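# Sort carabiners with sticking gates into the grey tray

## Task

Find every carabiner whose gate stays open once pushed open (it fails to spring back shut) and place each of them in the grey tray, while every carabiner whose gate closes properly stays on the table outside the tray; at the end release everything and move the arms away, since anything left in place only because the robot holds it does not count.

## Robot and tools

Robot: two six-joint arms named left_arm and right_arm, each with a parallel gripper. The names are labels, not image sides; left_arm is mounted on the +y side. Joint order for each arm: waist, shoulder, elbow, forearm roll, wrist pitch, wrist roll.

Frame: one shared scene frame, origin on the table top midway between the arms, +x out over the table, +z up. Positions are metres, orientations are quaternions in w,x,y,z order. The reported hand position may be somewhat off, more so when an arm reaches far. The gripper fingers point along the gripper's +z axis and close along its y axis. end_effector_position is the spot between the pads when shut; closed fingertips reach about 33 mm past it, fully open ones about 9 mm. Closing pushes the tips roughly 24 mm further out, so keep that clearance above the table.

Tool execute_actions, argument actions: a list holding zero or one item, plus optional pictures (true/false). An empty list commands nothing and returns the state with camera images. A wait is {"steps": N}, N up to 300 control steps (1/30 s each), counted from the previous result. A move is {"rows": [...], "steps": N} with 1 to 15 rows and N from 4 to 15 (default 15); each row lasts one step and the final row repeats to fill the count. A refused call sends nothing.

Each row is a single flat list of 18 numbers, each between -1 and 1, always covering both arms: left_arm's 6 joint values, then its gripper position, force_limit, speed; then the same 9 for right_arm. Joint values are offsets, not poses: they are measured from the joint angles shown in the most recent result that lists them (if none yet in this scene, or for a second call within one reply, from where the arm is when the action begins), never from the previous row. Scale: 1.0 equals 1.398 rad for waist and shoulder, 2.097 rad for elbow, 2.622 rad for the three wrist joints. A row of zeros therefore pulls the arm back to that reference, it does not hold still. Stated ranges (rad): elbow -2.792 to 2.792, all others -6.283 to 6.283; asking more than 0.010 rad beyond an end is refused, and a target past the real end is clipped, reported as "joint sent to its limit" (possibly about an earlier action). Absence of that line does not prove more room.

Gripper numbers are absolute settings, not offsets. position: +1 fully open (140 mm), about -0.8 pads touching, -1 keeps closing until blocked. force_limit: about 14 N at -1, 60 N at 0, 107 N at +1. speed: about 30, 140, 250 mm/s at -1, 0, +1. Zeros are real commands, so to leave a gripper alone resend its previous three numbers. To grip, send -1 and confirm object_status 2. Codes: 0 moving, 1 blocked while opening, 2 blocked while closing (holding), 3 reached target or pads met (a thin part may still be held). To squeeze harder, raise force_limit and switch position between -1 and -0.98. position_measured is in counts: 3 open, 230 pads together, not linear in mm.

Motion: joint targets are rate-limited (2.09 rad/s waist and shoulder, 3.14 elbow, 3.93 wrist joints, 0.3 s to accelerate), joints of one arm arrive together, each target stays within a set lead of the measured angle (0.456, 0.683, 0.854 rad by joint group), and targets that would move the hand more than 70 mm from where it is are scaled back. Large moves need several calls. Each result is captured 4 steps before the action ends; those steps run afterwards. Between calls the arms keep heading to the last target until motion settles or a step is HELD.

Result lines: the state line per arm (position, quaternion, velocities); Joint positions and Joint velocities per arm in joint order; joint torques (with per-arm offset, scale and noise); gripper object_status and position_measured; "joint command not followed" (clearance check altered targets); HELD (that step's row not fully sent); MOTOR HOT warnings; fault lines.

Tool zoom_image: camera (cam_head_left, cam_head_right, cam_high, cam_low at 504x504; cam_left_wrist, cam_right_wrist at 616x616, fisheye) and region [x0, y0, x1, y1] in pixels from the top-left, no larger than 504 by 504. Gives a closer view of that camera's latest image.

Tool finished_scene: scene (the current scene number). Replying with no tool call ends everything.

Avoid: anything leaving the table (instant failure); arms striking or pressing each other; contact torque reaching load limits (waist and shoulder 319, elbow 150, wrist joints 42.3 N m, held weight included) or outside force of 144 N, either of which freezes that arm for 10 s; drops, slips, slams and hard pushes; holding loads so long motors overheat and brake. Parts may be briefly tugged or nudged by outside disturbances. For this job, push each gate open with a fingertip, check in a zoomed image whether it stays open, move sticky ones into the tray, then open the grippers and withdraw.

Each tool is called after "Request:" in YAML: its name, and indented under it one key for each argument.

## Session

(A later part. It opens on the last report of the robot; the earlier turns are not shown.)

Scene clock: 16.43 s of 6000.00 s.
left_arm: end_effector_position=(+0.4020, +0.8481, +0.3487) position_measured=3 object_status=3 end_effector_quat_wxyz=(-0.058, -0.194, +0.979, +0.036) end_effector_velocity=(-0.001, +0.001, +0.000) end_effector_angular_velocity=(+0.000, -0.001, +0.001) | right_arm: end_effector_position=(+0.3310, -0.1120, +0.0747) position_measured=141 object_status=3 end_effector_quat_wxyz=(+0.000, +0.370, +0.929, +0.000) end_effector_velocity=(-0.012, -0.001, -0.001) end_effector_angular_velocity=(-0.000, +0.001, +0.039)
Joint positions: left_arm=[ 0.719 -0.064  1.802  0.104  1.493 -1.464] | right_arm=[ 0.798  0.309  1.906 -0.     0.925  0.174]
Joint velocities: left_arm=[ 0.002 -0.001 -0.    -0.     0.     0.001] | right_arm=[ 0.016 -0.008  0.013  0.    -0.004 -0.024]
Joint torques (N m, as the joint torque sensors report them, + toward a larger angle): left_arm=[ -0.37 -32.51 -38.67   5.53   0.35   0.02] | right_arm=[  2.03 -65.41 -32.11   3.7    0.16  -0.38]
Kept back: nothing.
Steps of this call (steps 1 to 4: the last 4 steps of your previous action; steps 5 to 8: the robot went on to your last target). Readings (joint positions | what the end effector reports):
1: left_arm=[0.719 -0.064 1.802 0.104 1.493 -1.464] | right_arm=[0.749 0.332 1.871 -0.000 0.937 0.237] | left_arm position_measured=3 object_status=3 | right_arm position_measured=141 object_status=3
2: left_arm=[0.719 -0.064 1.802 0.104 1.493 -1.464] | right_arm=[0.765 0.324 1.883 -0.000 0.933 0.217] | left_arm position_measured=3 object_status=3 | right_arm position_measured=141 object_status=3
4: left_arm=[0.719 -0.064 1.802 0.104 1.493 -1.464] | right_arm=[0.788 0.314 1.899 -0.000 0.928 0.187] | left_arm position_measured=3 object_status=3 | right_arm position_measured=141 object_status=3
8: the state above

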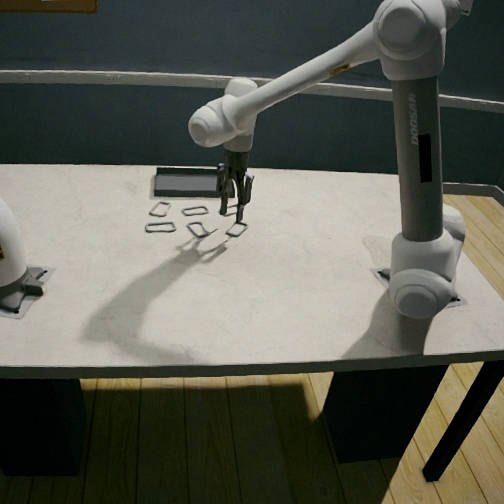

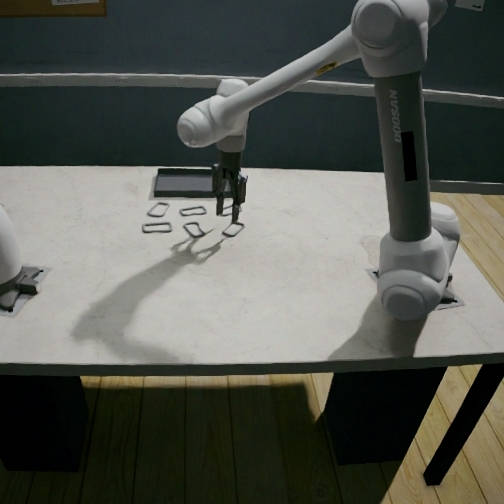

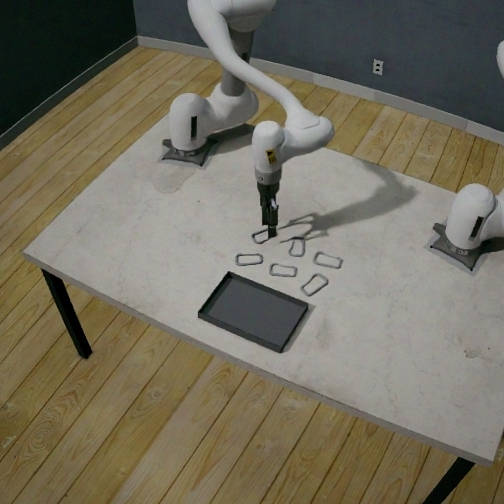

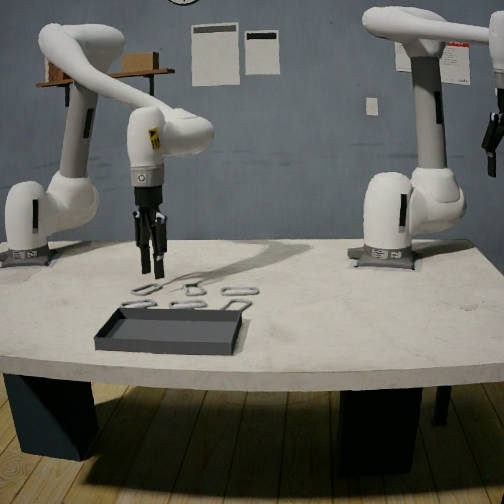

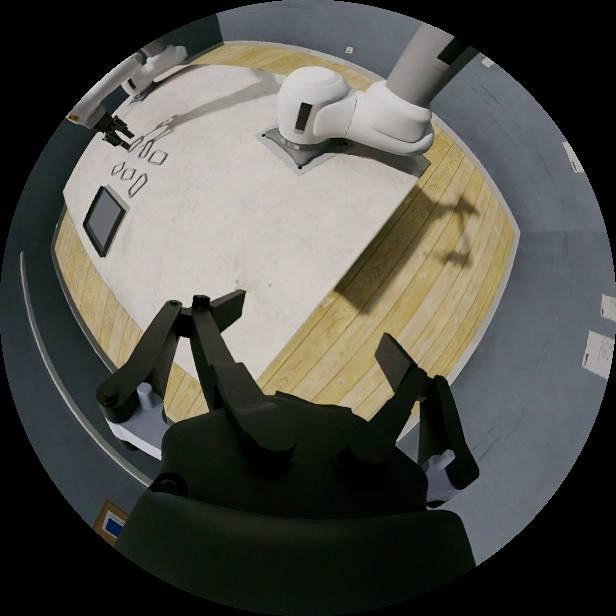

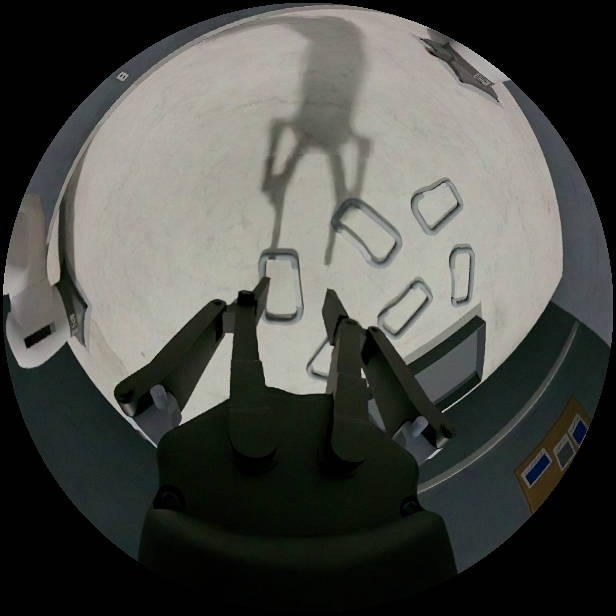

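Request:
execute_actions:
  actions:
    - {"rows":[[0,0,0,0,0,0,1,0,0.5,0.0021,-0.0101,0.0239,0,-0.0132,-0.0103,-0.1,-0.4,0]],"steps":14}
  pictures: true

Request:
zoom_image:
  camera: "cam_right_wrist"
  region: [200,180,420,400]

Scene clock: 17.07 s of 6000.00 s.
left_arm: end_effector_position=(+0.4020, +0.8481, +0.3487) position_measured=3 object_status=3 end_effector_quat_wxyz=(-0.058, -0.194, +0.979, +0.036) end_effector_velocity=(+0.000, +0.001, -0.001) end_effector_angular_velocity=(-0.001, +0.002, +0.001) | right_arm: end_effector_position=(+0.3180, -0.1284, +0.0617) position_measured=141 object_status=3 end_effector_quat_wxyz=(-0.000, +0.356, +0.934, -0.000) end_effector_velocity=(-0.003, -0.004, -0.004) end_effector_angular_velocity=(-0.001, +0.001, +0.007)
Joint positions: left_arm=[ 0.719 -0.064  1.802  0.104  1.493 -1.464] | right_arm=[ 0.801  0.295  1.955 -0.     0.891  0.147]
Joint velocities: left_arm=[ 0.001  0.002  0.    -0.    -0.     0.001] | right_arm=[ 0.001 -0.001  0.012  0.    -0.009 -0.006]
Joint torques (N m, as the joint torque sensors report them, + toward a larger angle): left_arm=[ -0.85 -31.9  -39.08   5.44   0.3   -0.02] | right_arm=[  2.49 -62.03 -29.47   3.64   0.16  -0.44]
Steps of this call (steps 1 to 9: the robot went on to your last target; steps 10 to 19: the first 10 steps of this action). Readings (joint positions | what the end effector reports):
10: left_arm=[0.719 -0.064 1.802 0.104 1.493 -1.464] | right_arm=[0.800 0.308 1.907 -0.000 0.925 0.172] | left_arm position_measured=3 object_status=3 | right_arm position_measured=141 object_status=3
11: left_arm=[0.719 -0.064 1.802 0.104 1.493 -1.464] | right_arm=[0.800 0.307 1.912 -0.000 0.921 0.169] | left_arm position_measured=3 object_status=3 | right_arm position_measured=141 object_status=3
13: left_arm=[0.719 -0.064 1.802 0.104 1.493 -1.464] | right_arm=[0.801 0.300 1.938 -0.000 0.904 0.156] | left_arm position_measured=3 object_status=3 | right_arm position_measured=141 object_status=3
17: left_arm=[0.719 -0.064 1.802 0.104 1.493 -1.464] | right_arm=[0.801 0.296 1.954 -0.000 0.892 0.148] | left_arm position_measured=3 object_status=3 | right_arm position_measured=141 object_status=3
19: the state above

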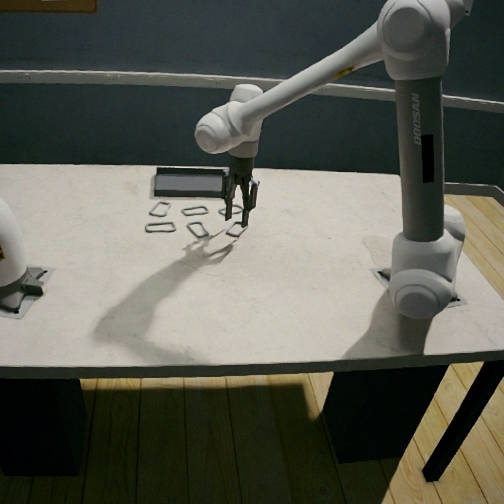

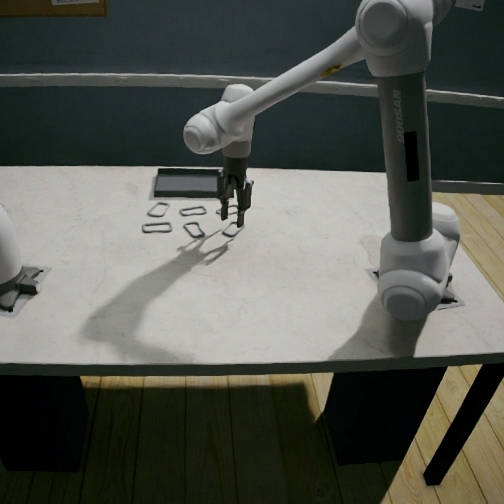

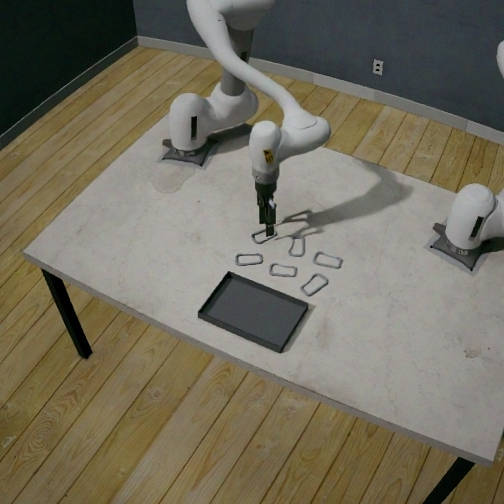

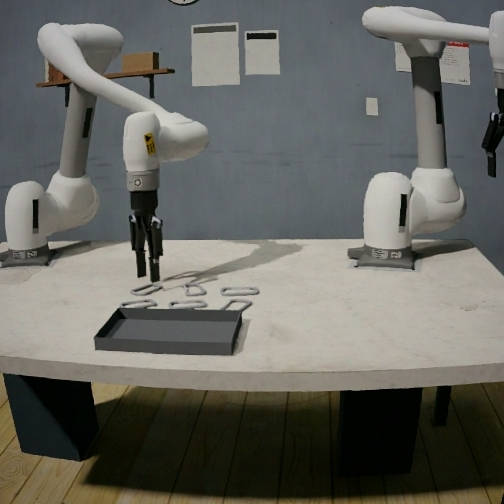

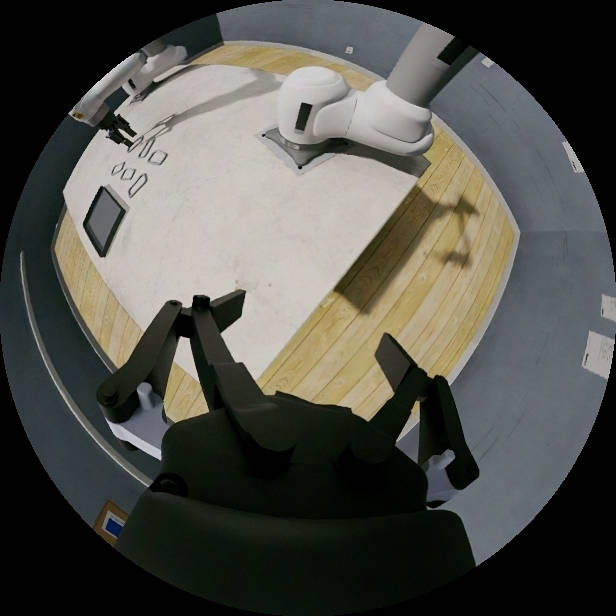

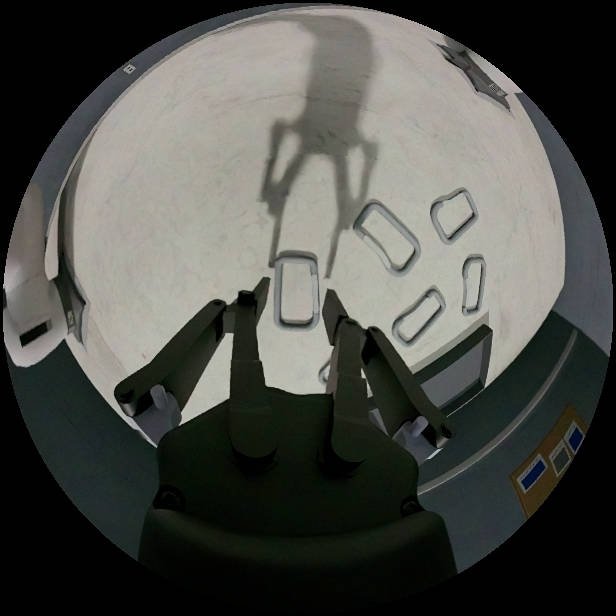

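Region (200, 180, 420, 400) of cam_right_wrist's 616x616 image, scaled by 2.291, with more detail than that image has.

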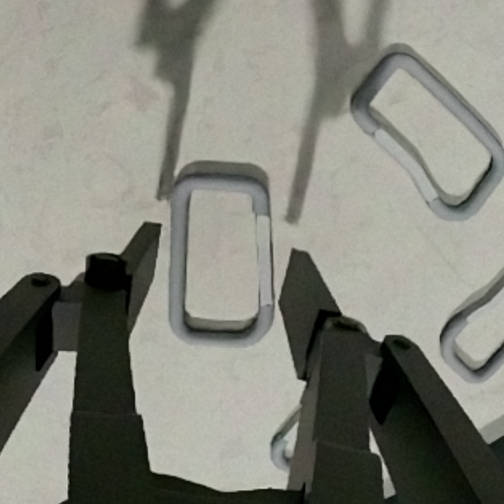

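Request:
execute_actions:
  actions:
    - {"rows":[[0,0,0,0,0,0,1,0,0.5,0,0.0156,0.007,0,-0.0137,0,-0.1,-0.4,0],[0,0,0,0,0,0,1,0,0.5,0,0.0156,0.007,0,-0.0137,0,-0.1,-0.4,0],[0,0,0,0,0,0,1,0,0.5,0,0.0156,0.007,0,-0.0137,0,-0.1,-0.4,0],[0,0,0,0,0,0,1,0,0.5,0,0.0156,0.007,0,-0.0137,0,-0.1,-0.4,0],[0,0,0,0,0,0,1,0,0.5,0,0.0156,0.007,0,-0.0137,0,-0.1,-0.4,0],[0,0,0,0,0,0,1,0,0.5,0,0.0156,0.007,0,-0.0137,0,-0.1,-0.4,0],[0,0,0,0,0,0,1,0,0.5,0,0.0156,0.007,0,-0.0137,0,-0.1,-0.4,0],[0,0,0,0,0,0,1,0,0.5,0,0.0156,0.007,0,-0.0137,0,-0.1,-0.4,0],[0,0,0,0,0,0,1,0,0.5,0,0.0156,0.007,0,-0.0137,0,-0.4,-0.4,-0.3]],"steps":15}

Request:
execute_actions:
  actions:
    - {"steps":6}
  pictures: true

Request:
zoom_image:
  camera: "cam_right_wrist"
  region: [240,230,360,350]

Request:
execute_actions:
  actions:
    - {"rows":[[0,0,0,0,0,0,1,0,0.5,0,0,0,0,0,0,-0.1,-0.4,0]],"steps":12}
  pictures: true

Request:
zoom_image:
  camera: "cam_right_wrist"
  region: [240,230,360,350]

Scene clock: 17.77 s of 6000.00 s.
left_arm: end_effector_position=(+0.4020, +0.8481, +0.3487) position_measured=3 object_status=3 end_effector_quat_wxyz=(-0.058, -0.194, +0.979, +0.036) end_effector_velocity=(+0.001, -0.001, -0.000) end_effector_angular_velocity=(-0.001, +0.000, -0.000) | right_arm: end_effector_position=(+0.3177, -0.1287, +0.0423) position_measured=149 object_status=0 end_effector_quat_wxyz=(-0.000, +0.356, +0.935, -0.000) end_effector_velocity=(-0.000, +0.000, -0.003) end_effector_angular_velocity=(-0.000, +0.000, -0.002)
Joint positions: left_arm=[ 0.719 -0.064  1.802  0.104  1.493 -1.464] | right_arm=[ 0.801  0.317  1.97  -0.     0.856  0.147]
Joint velocities: left_arm=[-0.002  0.     0.    -0.001  0.    -0.001] | right_arm=[ 0.     0.004  0.002 -0.    -0.005  0.002]
Joint torques (N m, as the joint torque sensors report them, + toward a larger angle): left_arm=[  0.03 -32.68 -38.93   5.48   0.32  -0.07] | right_arm=[  2.64 -66.6  -30.6    3.29  -0.29  -0.39]
Steps of this call (steps 1 to 4: the last 4 steps of your previous action; steps 5 to 10: the robot went on to your last target; steps 11 to 21: the first 11 steps of this action). Readings (joint positions | what the end effector reports):
11: left_arm=[0.719 -0.064 1.802 0.104 1.493 -1.464] | right_arm=[0.801 0.295 1.956 -0.000 0.891 0.147] | left_arm position_measured=3 object_status=3 | right_arm position_measured=141 object_status=3
12: left_arm=[0.719 -0.064 1.802 0.104 1.493 -1.464] | right_arm=[0.801 0.297 1.958 -0.000 0.885 0.147] | left_arm position_measured=3 object_status=3 | right_arm position_measured=141 object_status=3
14: left_arm=[0.719 -0.064 1.802 0.104 1.493 -1.464] | right_arm=[0.801 0.309 1.966 -0.000 0.867 0.147] | left_arm position_measured=3 object_status=3 | right_arm position_measured=141 object_status=3
18: left_arm=[0.719 -0.064 1.802 0.104 1.493 -1.464] | right_arm=[0.801 0.316 1.969 -0.000 0.857 0.147] | left_arm position_measured=3 object_status=3 | right_arm position_measured=141 object_status=3
21: the state above

Scene clock: 17.97 s of 6000.00 s.
left_arm: end_effector_position=(+0.4020, +0.8481, +0.3487) position_measured=3 object_status=3 end_effector_quat_wxyz=(-0.058, -0.194, +0.979, +0.036) end_effector_velocity=(-0.000, -0.000, +0.001) end_effector_angular_velocity=(+0.000, -0.001, +0.001) | right_arm: end_effector_position=(+0.3177, -0.1288, +0.0421) position_measured=179 object_status=0 end_effector_quat_wxyz=(-0.000, +0.356, +0.934, -0.001) end_effector_velocity=(-0.000, -0.000, -0.000) end_effector_angular_velocity=(-0.001, +0.000, +0.000)
Joint positions: left_arm=[ 0.719 -0.064  1.802  0.104  1.493 -1.464] | right_arm=[ 0.801  0.317  1.97  -0.     0.856  0.147]
Joint velocities: left_arm=[-0.    -0.001 -0.    -0.     0.    -0.001] | right_arm=[ 0.     0.001  0.    -0.    -0.     0.   ]
Joint torques (N m, as the joint torque sensors report them, + toward a larger angle): left_arm=[  0.29 -32.26 -39.2    5.39   0.35   0.09] | right_arm=[  4.5  -66.45 -29.84   3.41   0.04  -0.57]
Kept back: nothing.
Steps of this call (steps 1 to 4: the last 4 steps of your previous action; steps 5 to 6: the robot went on to your last target). Readings (joint positions | what the end effector reports):
1: left_arm=[0.719 -0.064 1.802 0.104 1.493 -1.464] | right_arm=[0.801 0.317 1.970 -0.000 0.856 0.147] | left_arm position_measured=3 object_status=3 | right_arm position_measured=155 object_status=0
2: left_arm=[0.719 -0.064 1.802 0.104 1.493 -1.464] | right_arm=[0.801 0.317 1.970 -0.000 0.856 0.147] | left_arm position_measured=3 object_status=3 | right_arm position_measured=161 object_status=0
4: left_arm=[0.719 -0.064 1.802 0.104 1.493 -1.464] | right_arm=[0.801 0.317 1.970 -0.000 0.856 0.147] | left_arm position_measured=3 object_status=3 | right_arm position_measured=172 object_status=0
6: the state above

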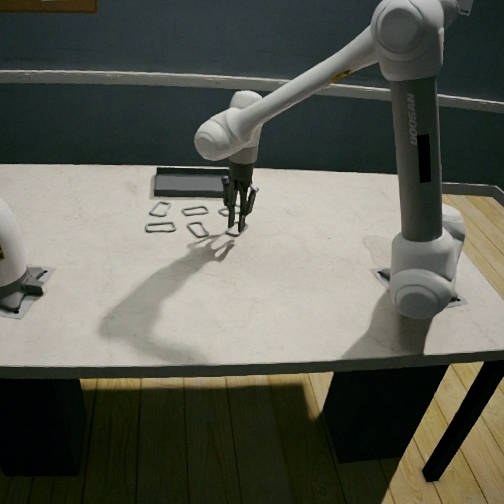

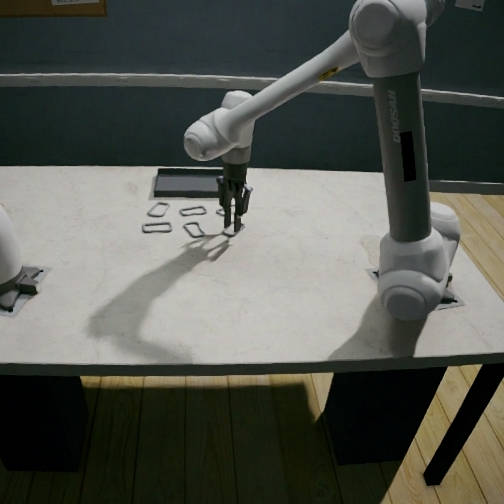

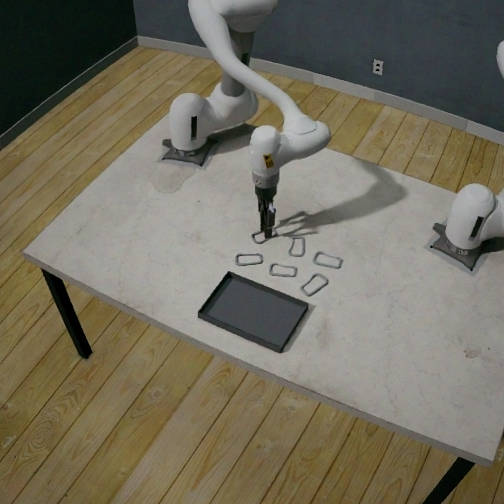

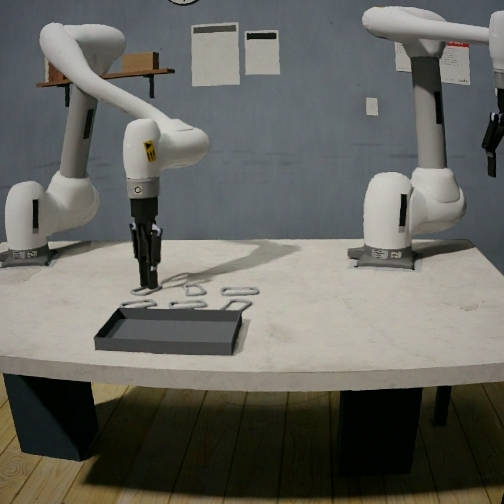

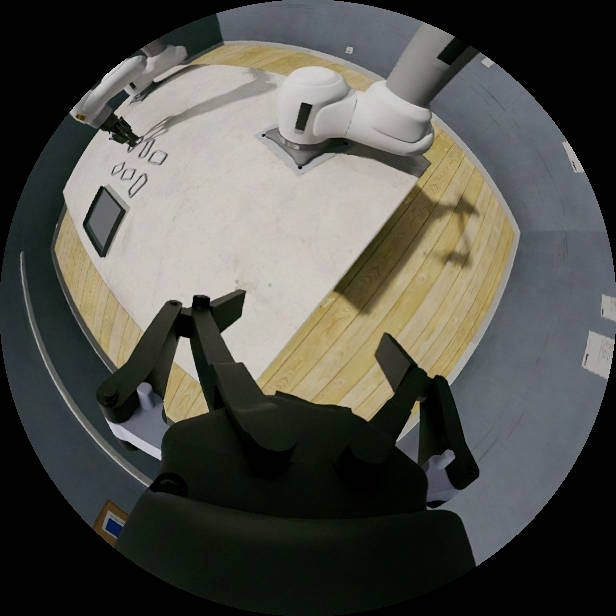

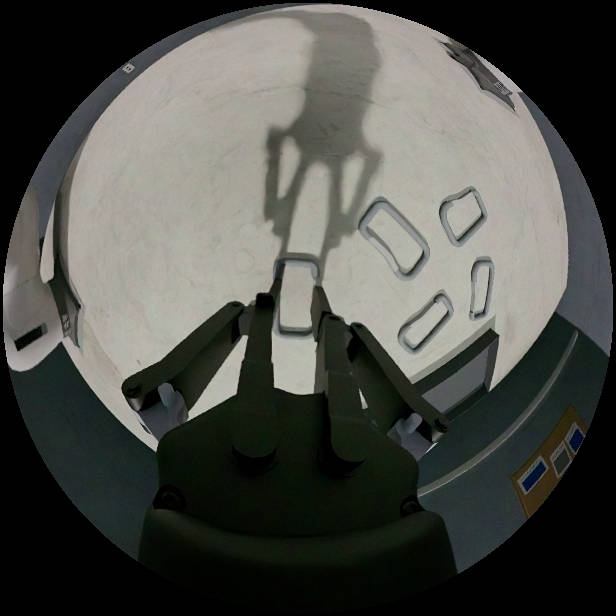

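Region (240, 230, 360, 350) of cam_right_wrist's 616x616 image, scaled by 4.200, with more detail than that image has.

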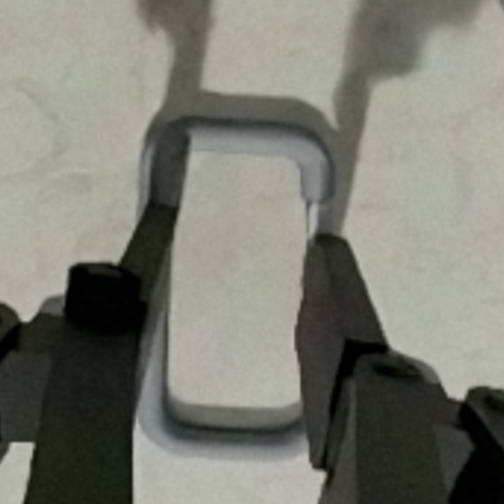

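Scene clock: 18.23 s of 6000.00 s.
left_arm: end_effector_position=(+0.4020, +0.8481, +0.3487) position_measured=3 object_status=3 end_effector_quat_wxyz=(-0.058, -0.194, +0.979, +0.036) end_effector_velocity=(-0.000, +0.000, +0.000) end_effector_angular_velocity=(+0.001, -0.000, +0.001) | right_arm: end_effector_position=(+0.3177, -0.1288, +0.0421) position_measured=141 object_status=0 end_effector_quat_wxyz=(-0.000, +0.356, +0.934, -0.001) end_effector_velocity=(-0.000, -0.000, +0.000) end_effector_angular_velocity=(+0.001, +0.000, -0.000)
Joint positions: left_arm=[ 0.719 -0.064  1.802  0.104  1.493 -1.464] | right_arm=[ 0.801  0.317  1.97  -0.     0.856  0.147]
Joint velocities: left_arm=[ 0.001 -0.    -0.     0.    -0.    -0.   ] | right_arm=[-0.    -0.001  0.     0.     0.    -0.   ]
Joint torques (N m, as the joint torque sensors report them, + toward a larger angle): left_arm=[  0.42 -32.68 -39.21   5.42   0.37   0.  ] | right_arm=[  3.21 -65.02 -29.98   3.4   -0.35  -0.3 ]
Steps of this call (steps 1 to 8: the first 8 steps of this action). Readings (joint positions | what the end effector reports):
1: left_arm=[0.719 -0.064 1.802 0.104 1.493 -1.464] | right_arm=[0.801 0.317 1.970 -0.000 0.856 0.147] | left_arm position_measured=3 object_status=3 | right_arm position_measured=179 object_status=0
2: left_arm=[0.719 -0.064 1.802 0.104 1.493 -1.464] | right_arm=[0.801 0.317 1.970 -0.000 0.856 0.147] | left_arm position_measured=3 object_status=3 | right_arm position_measured=176 object_status=0
4: left_arm=[0.719 -0.064 1.802 0.104 1.493 -1.464] | right_arm=[0.801 0.317 1.970 -0.000 0.856 0.147] | left_arm position_measured=3 object_status=3 | right_arm position_measured=161 object_status=0
8: the state above

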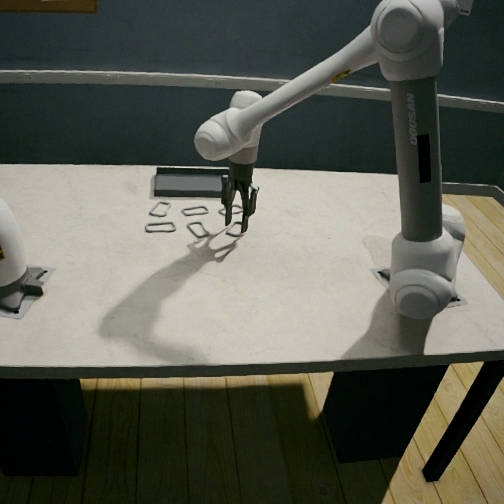

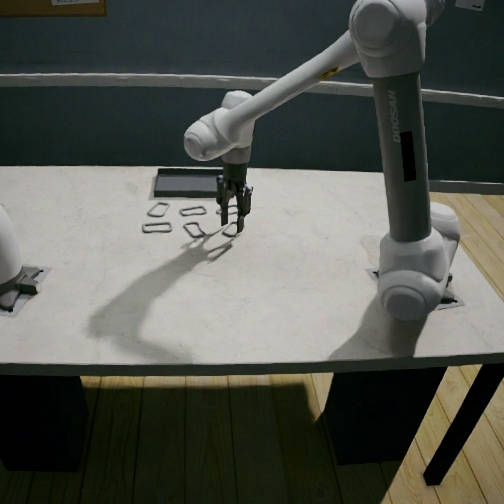

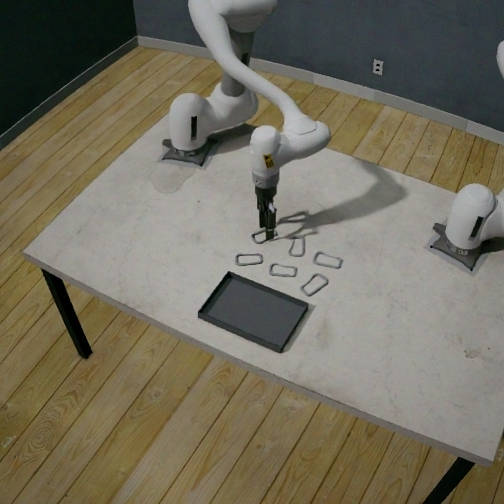

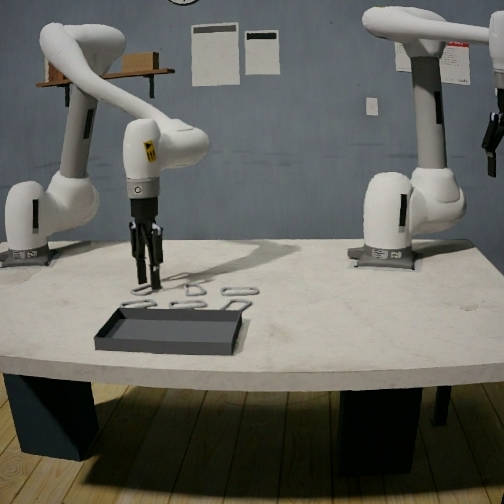

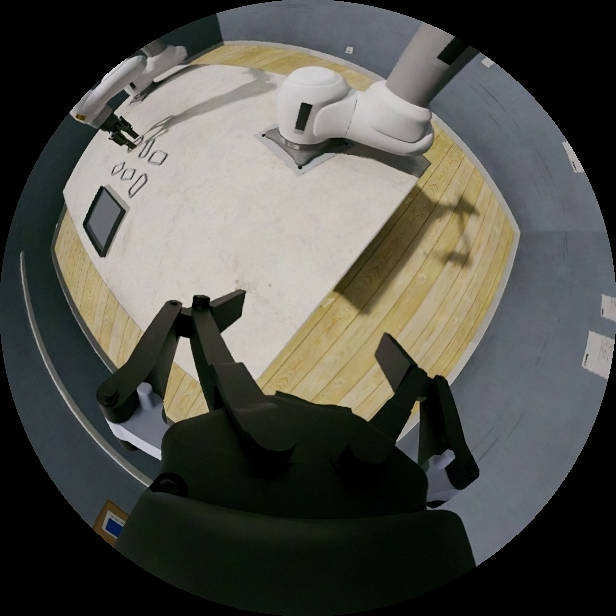

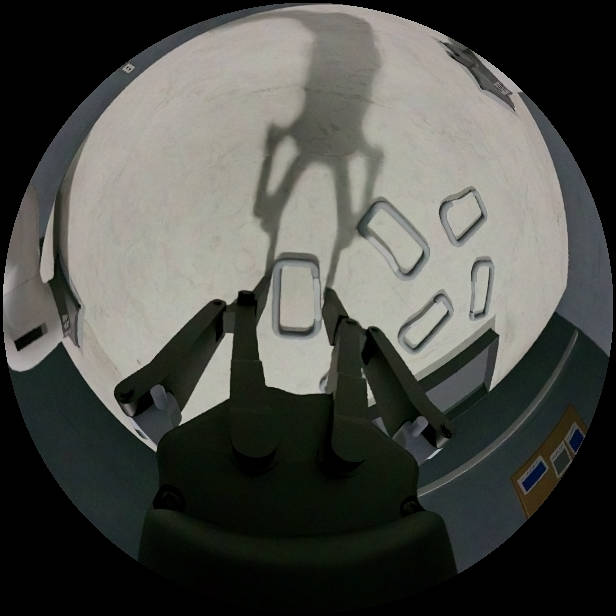

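Region (240, 230, 360, 350) of cam_right_wrist's 616x616 image, scaled by 4.200, with more detail than that image has.

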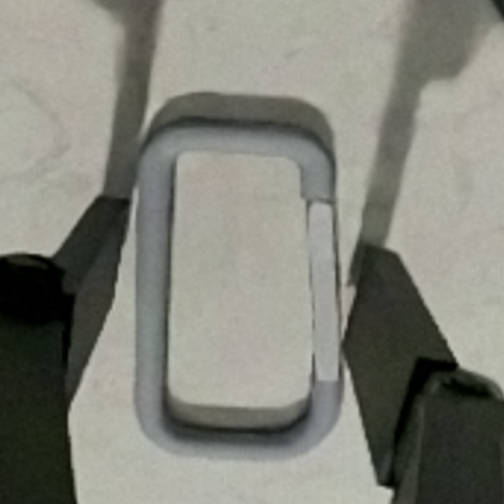

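Request:
execute_actions:
  actions:
    - {"rows":[[0,0,0,0,0,0,1,0,0.5,0,0,0,0,0,0,-0.5,-0.4,-0.3]],"steps":15}

Request:
execute_actions:
  actions:
    - {"steps":4}
  pictures: true

Request:
zoom_image:
  camera: "cam_right_wrist"
  region: [240,230,360,350]

Request:
execute_actions:
  actions:
    - {"rows":[[0,0,0,0,0,0,1,0,0.5,0,0,0,0,0,0,-0.1,-0.4,0]],"steps":14}
  pictures: true

Request:
zoom_image:
  camera: "cam_right_wrist"
  region: [240,230,360,350]

Scene clock: 18.87 s of 6000.00 s.
left_arm: end_effector_position=(+0.4020, +0.8481, +0.3487) position_measured=3 object_status=3 end_effector_quat_wxyz=(-0.058, -0.194, +0.979, +0.036) end_effector_velocity=(-0.001, +0.001, -0.000) end_effector_angular_velocity=(+0.001, +0.001, +0.003) | right_arm: end_effector_position=(+0.3177, -0.1288, +0.0421) position_measured=192 object_status=0 end_effector_quat_wxyz=(-0.000, +0.356, +0.934, -0.001) end_effector_velocity=(+0.000, -0.000, -0.000) end_effector_angular_velocity=(-0.000, -0.000, +0.000)
Joint positions: left_arm=[ 0.719 -0.064  1.802  0.104  1.493 -1.464] | right_arm=[ 0.801  0.317  1.97  -0.     0.856  0.147]
Joint velocities: left_arm=[ 0.001  0.     0.     0.002  0.    -0.002] | right_arm=[ 0.  0.  0. -0. -0. -0.]
Joint torques (N m, as the joint torque sensors report them, + toward a larger angle): left_arm=[ -0.51 -32.28 -39.16   5.44   0.43   0.08] | right_arm=[  3.72 -63.47 -30.39   3.59  -0.22  -0.09]
Steps of this call (steps 1 to 4: the last 4 steps of your previous action; steps 5 to 8: the robot went on to your last target; steps 9 to 19: the first 11 steps of this action). Readings (joint positions | what the end effector reports):
9: left_arm=[0.719 -0.064 1.802 0.104 1.493 -1.464] | right_arm=[0.801 0.317 1.970 -0.000 0.856 0.147] | left_arm position_measured=3 object_status=3 | right_arm position_measured=141 object_status=0
10: left_arm=[0.719 -0.064 1.802 0.104 1.493 -1.464] | right_arm=[0.801 0.317 1.970 -0.000 0.856 0.147] | left_arm position_measured=3 object_status=3 | right_arm position_measured=143 object_status=0
12: left_arm=[0.719 -0.064 1.802 0.104 1.493 -1.464] | right_arm=[0.801 0.317 1.970 -0.000 0.856 0.147] | left_arm position_measured=3 object_status=3 | right_arm position_measured=155 object_status=0
16: left_arm=[0.719 -0.064 1.802 0.104 1.493 -1.464] | right_arm=[0.801 0.317 1.970 -0.000 0.856 0.147] | left_arm position_measured=3 object_status=3 | right_arm position_measured=178 object_status=0
19: the state above

Scene clock: 19.00 s of 6000.00 s.
left_arm: end_effector_position=(+0.4020, +0.8481, +0.3487) position_measured=3 object_status=3 end_effector_quat_wxyz=(-0.058, -0.194, +0.979, +0.036) end_effector_velocity=(-0.001, +0.001, +0.000) end_effector_angular_velocity=(+0.001, +0.000, +0.003) | right_arm: end_effector_position=(+0.3177, -0.1288, +0.0421) position_measured=192 object_status=0 end_effector_quat_wxyz=(-0.000, +0.356, +0.934, -0.001) end_effector_velocity=(+0.000, -0.000, +0.000) end_effector_angular_velocity=(+0.000, -0.000, -0.000)
Joint positions: left_arm=[ 0.719 -0.064  1.802  0.104  1.493 -1.464] | right_arm=[ 0.801  0.317  1.97  -0.     0.856  0.147]
Joint velocities: left_arm=[ 0.002 -0.     0.     0.001 -0.    -0.001] | right_arm=[ 0.    -0.     0.    -0.    -0.     0.001]
Joint torques (N m, as the joint torque sensors report them, + toward a larger angle): left_arm=[  0.   -32.43 -39.14   5.5    0.33   0.08] | right_arm=[  1.85 -64.94 -29.59   3.33  -0.08  -0.36]
Kept back: nothing.
Steps of this call (steps 1 to 4: the last 4 steps of your previous action). Readings (joint positions | what the end effector reports):
1: left_arm=[0.719 -0.064 1.802 0.104 1.493 -1.464] | right_arm=[0.801 0.317 1.970 -0.000 0.856 0.147] | left_arm position_measured=3 object_status=3 | right_arm position_measured=192 object_status=0
2: left_arm=[0.719 -0.064 1.802 0.104 1.493 -1.464] | right_arm=[0.801 0.317 1.970 -0.000 0.856 0.147] | left_arm position_measured=3 object_status=3 | right_arm position_measured=192 object_status=0
4: the state above

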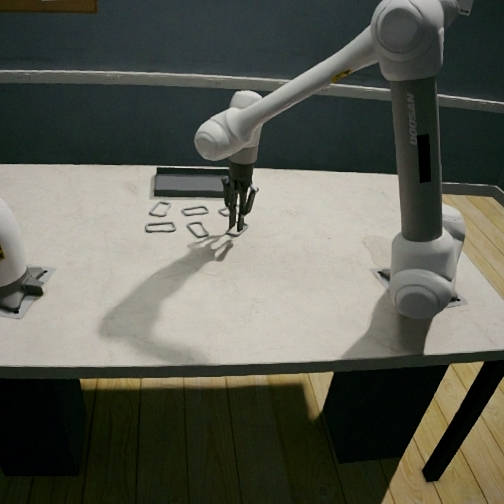

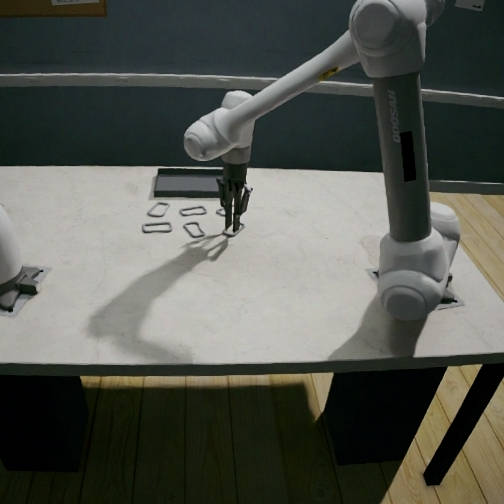

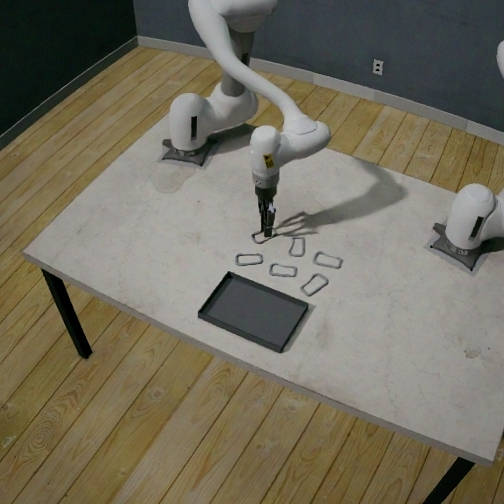

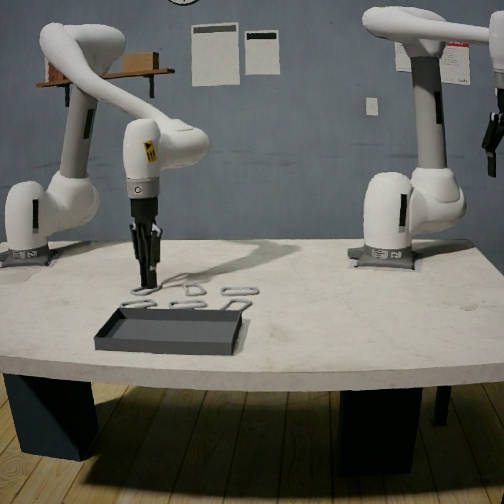

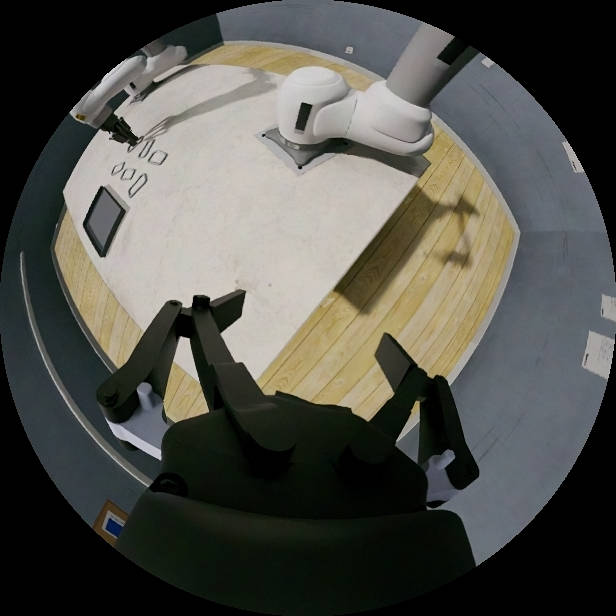

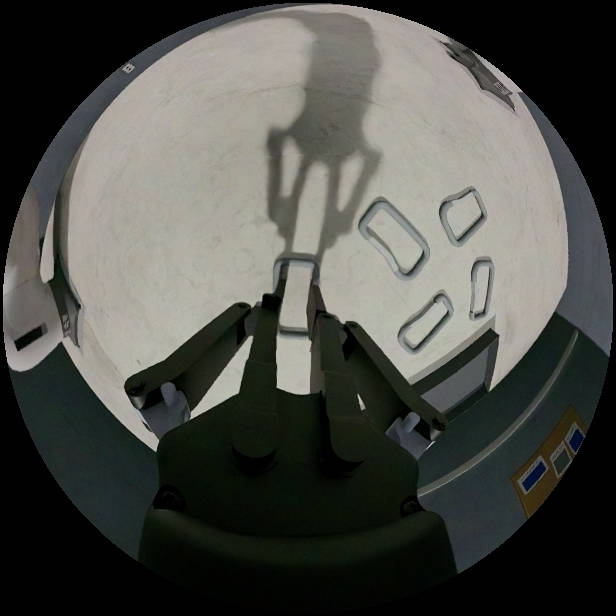

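Region (240, 230, 360, 350) of cam_right_wrist's 616x616 image, scaled by 4.200, with more detail than that image has.

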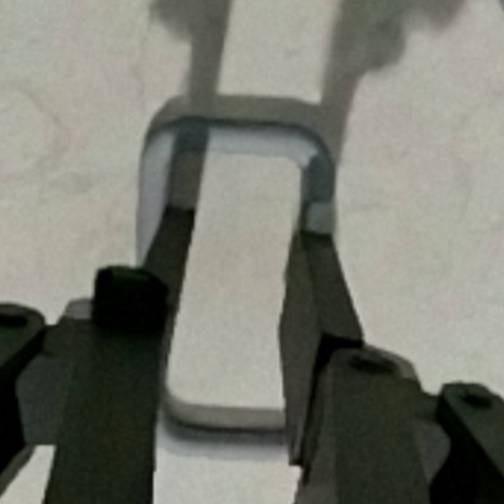

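Scene clock: 19.33 s of 6000.00 s.
left_arm: end_effector_position=(+0.4020, +0.8481, +0.3487) position_measured=3 object_status=3 end_effector_quat_wxyz=(-0.058, -0.194, +0.979, +0.036) end_effector_velocity=(-0.000, +0.000, -0.000) end_effector_angular_velocity=(-0.000, +0.000, +0.001) | right_arm: end_effector_position=(+0.3177, -0.1288, +0.0421) position_measured=141 object_status=0 end_effector_quat_wxyz=(-0.000, +0.356, +0.934, -0.001) end_effector_velocity=(+0.000, +0.000, +0.001) end_effector_angular_velocity=(+0.000, -0.001, +0.001)
Joint positions: left_arm=[ 0.719 -0.064  1.802  0.104  1.493 -1.464] | right_arm=[ 0.801  0.317  1.97  -0.     0.856  0.147]
Joint velocities: left_arm=[ 0.001  0.    -0.    -0.     0.     0.   ] | right_arm=[-0.    -0.001 -0.    -0.001  0.    -0.   ]
Joint torques (N m, as the joint torque sensors report them, + toward a larger angle): left_arm=[ -0.75 -31.75 -39.39   5.43   0.32   0.01] | right_arm=[  4.38 -64.8  -29.91   3.18   0.1   -0.08]
Steps of this call (steps 1 to 10: the first 10 steps of this action). Readings (joint positions | what the end effector reports):
1: left_arm=[0.719 -0.064 1.802 0.104 1.493 -1.464] | right_arm=[0.801 0.317 1.970 -0.000 0.856 0.147] | left_arm position_measured=3 object_status=3 | right_arm position_measured=192 object_status=0
2: left_arm=[0.719 -0.064 1.802 0.104 1.493 -1.464] | right_arm=[0.801 0.317 1.970 -0.000 0.856 0.147] | left_arm position_measured=3 object_status=3 | right_arm position_measured=189 object_status=0
4: left_arm=[0.719 -0.064 1.802 0.104 1.493 -1.464] | right_arm=[0.801 0.317 1.970 -0.000 0.856 0.147] | left_arm position_measured=3 object_status=3 | right_arm position_measured=174 object_status=0
8: left_arm=[0.719 -0.064 1.802 0.104 1.493 -1.464] | right_arm=[0.801 0.317 1.970 -0.000 0.856 0.147] | left_arm position_measured=3 object_status=3 | right_arm position_measured=145 object_status=0
10: the state above

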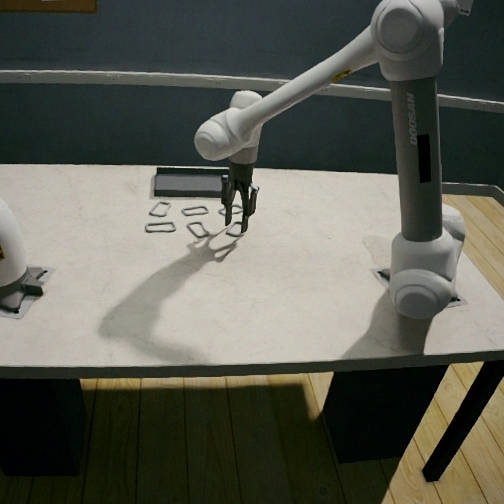

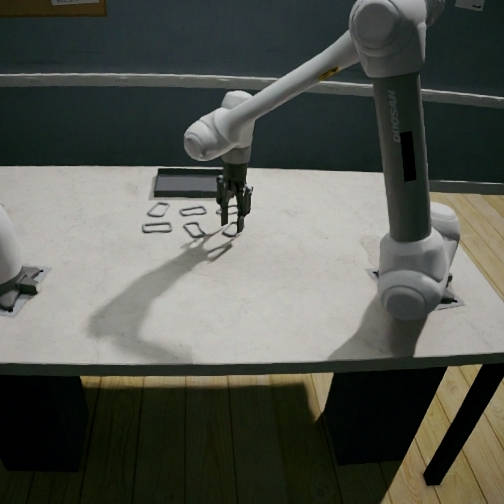

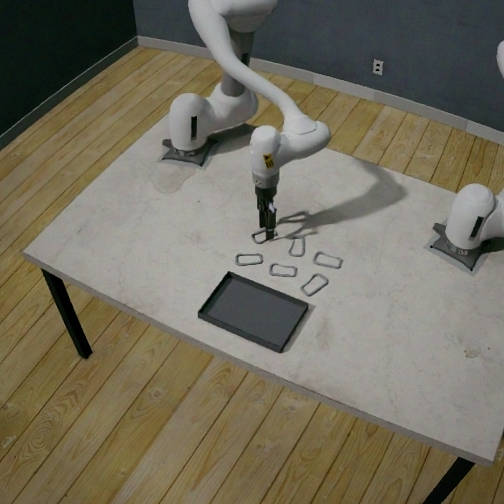

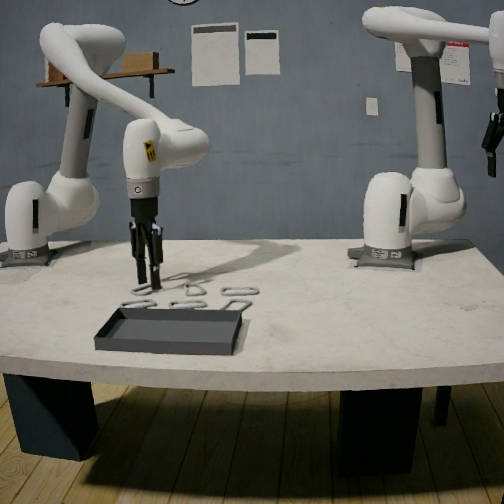

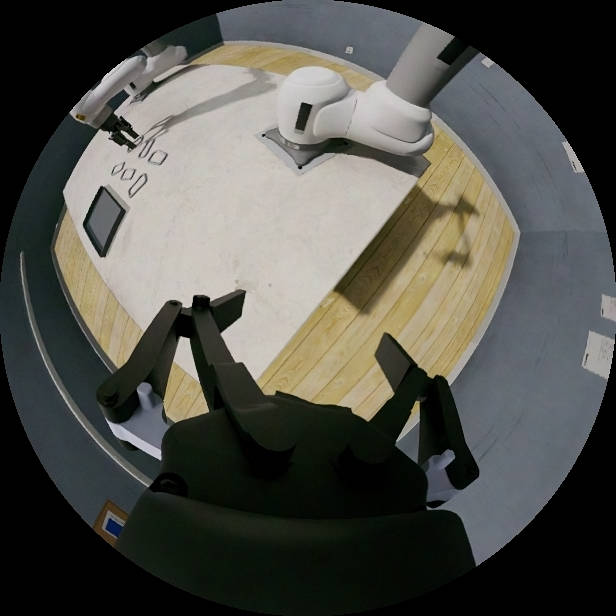

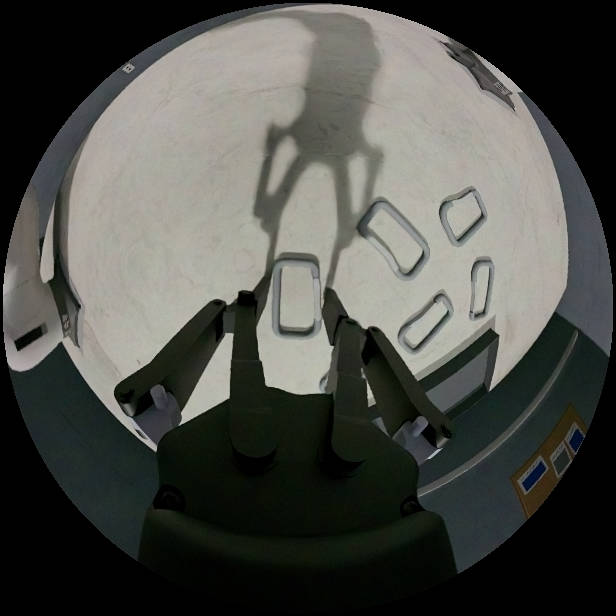

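Region (240, 230, 360, 350) of cam_right_wrist's 616x616 image, scaled by 4.200, with more detail than that image has.

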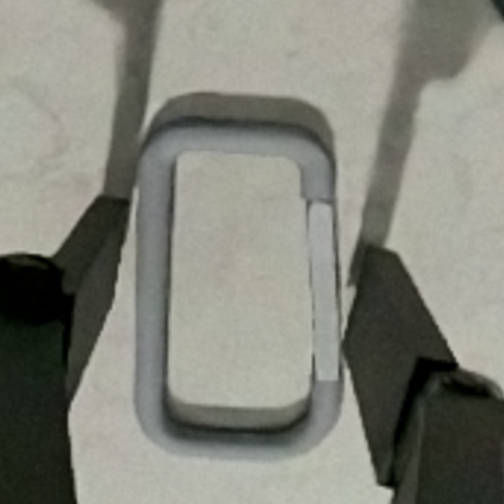

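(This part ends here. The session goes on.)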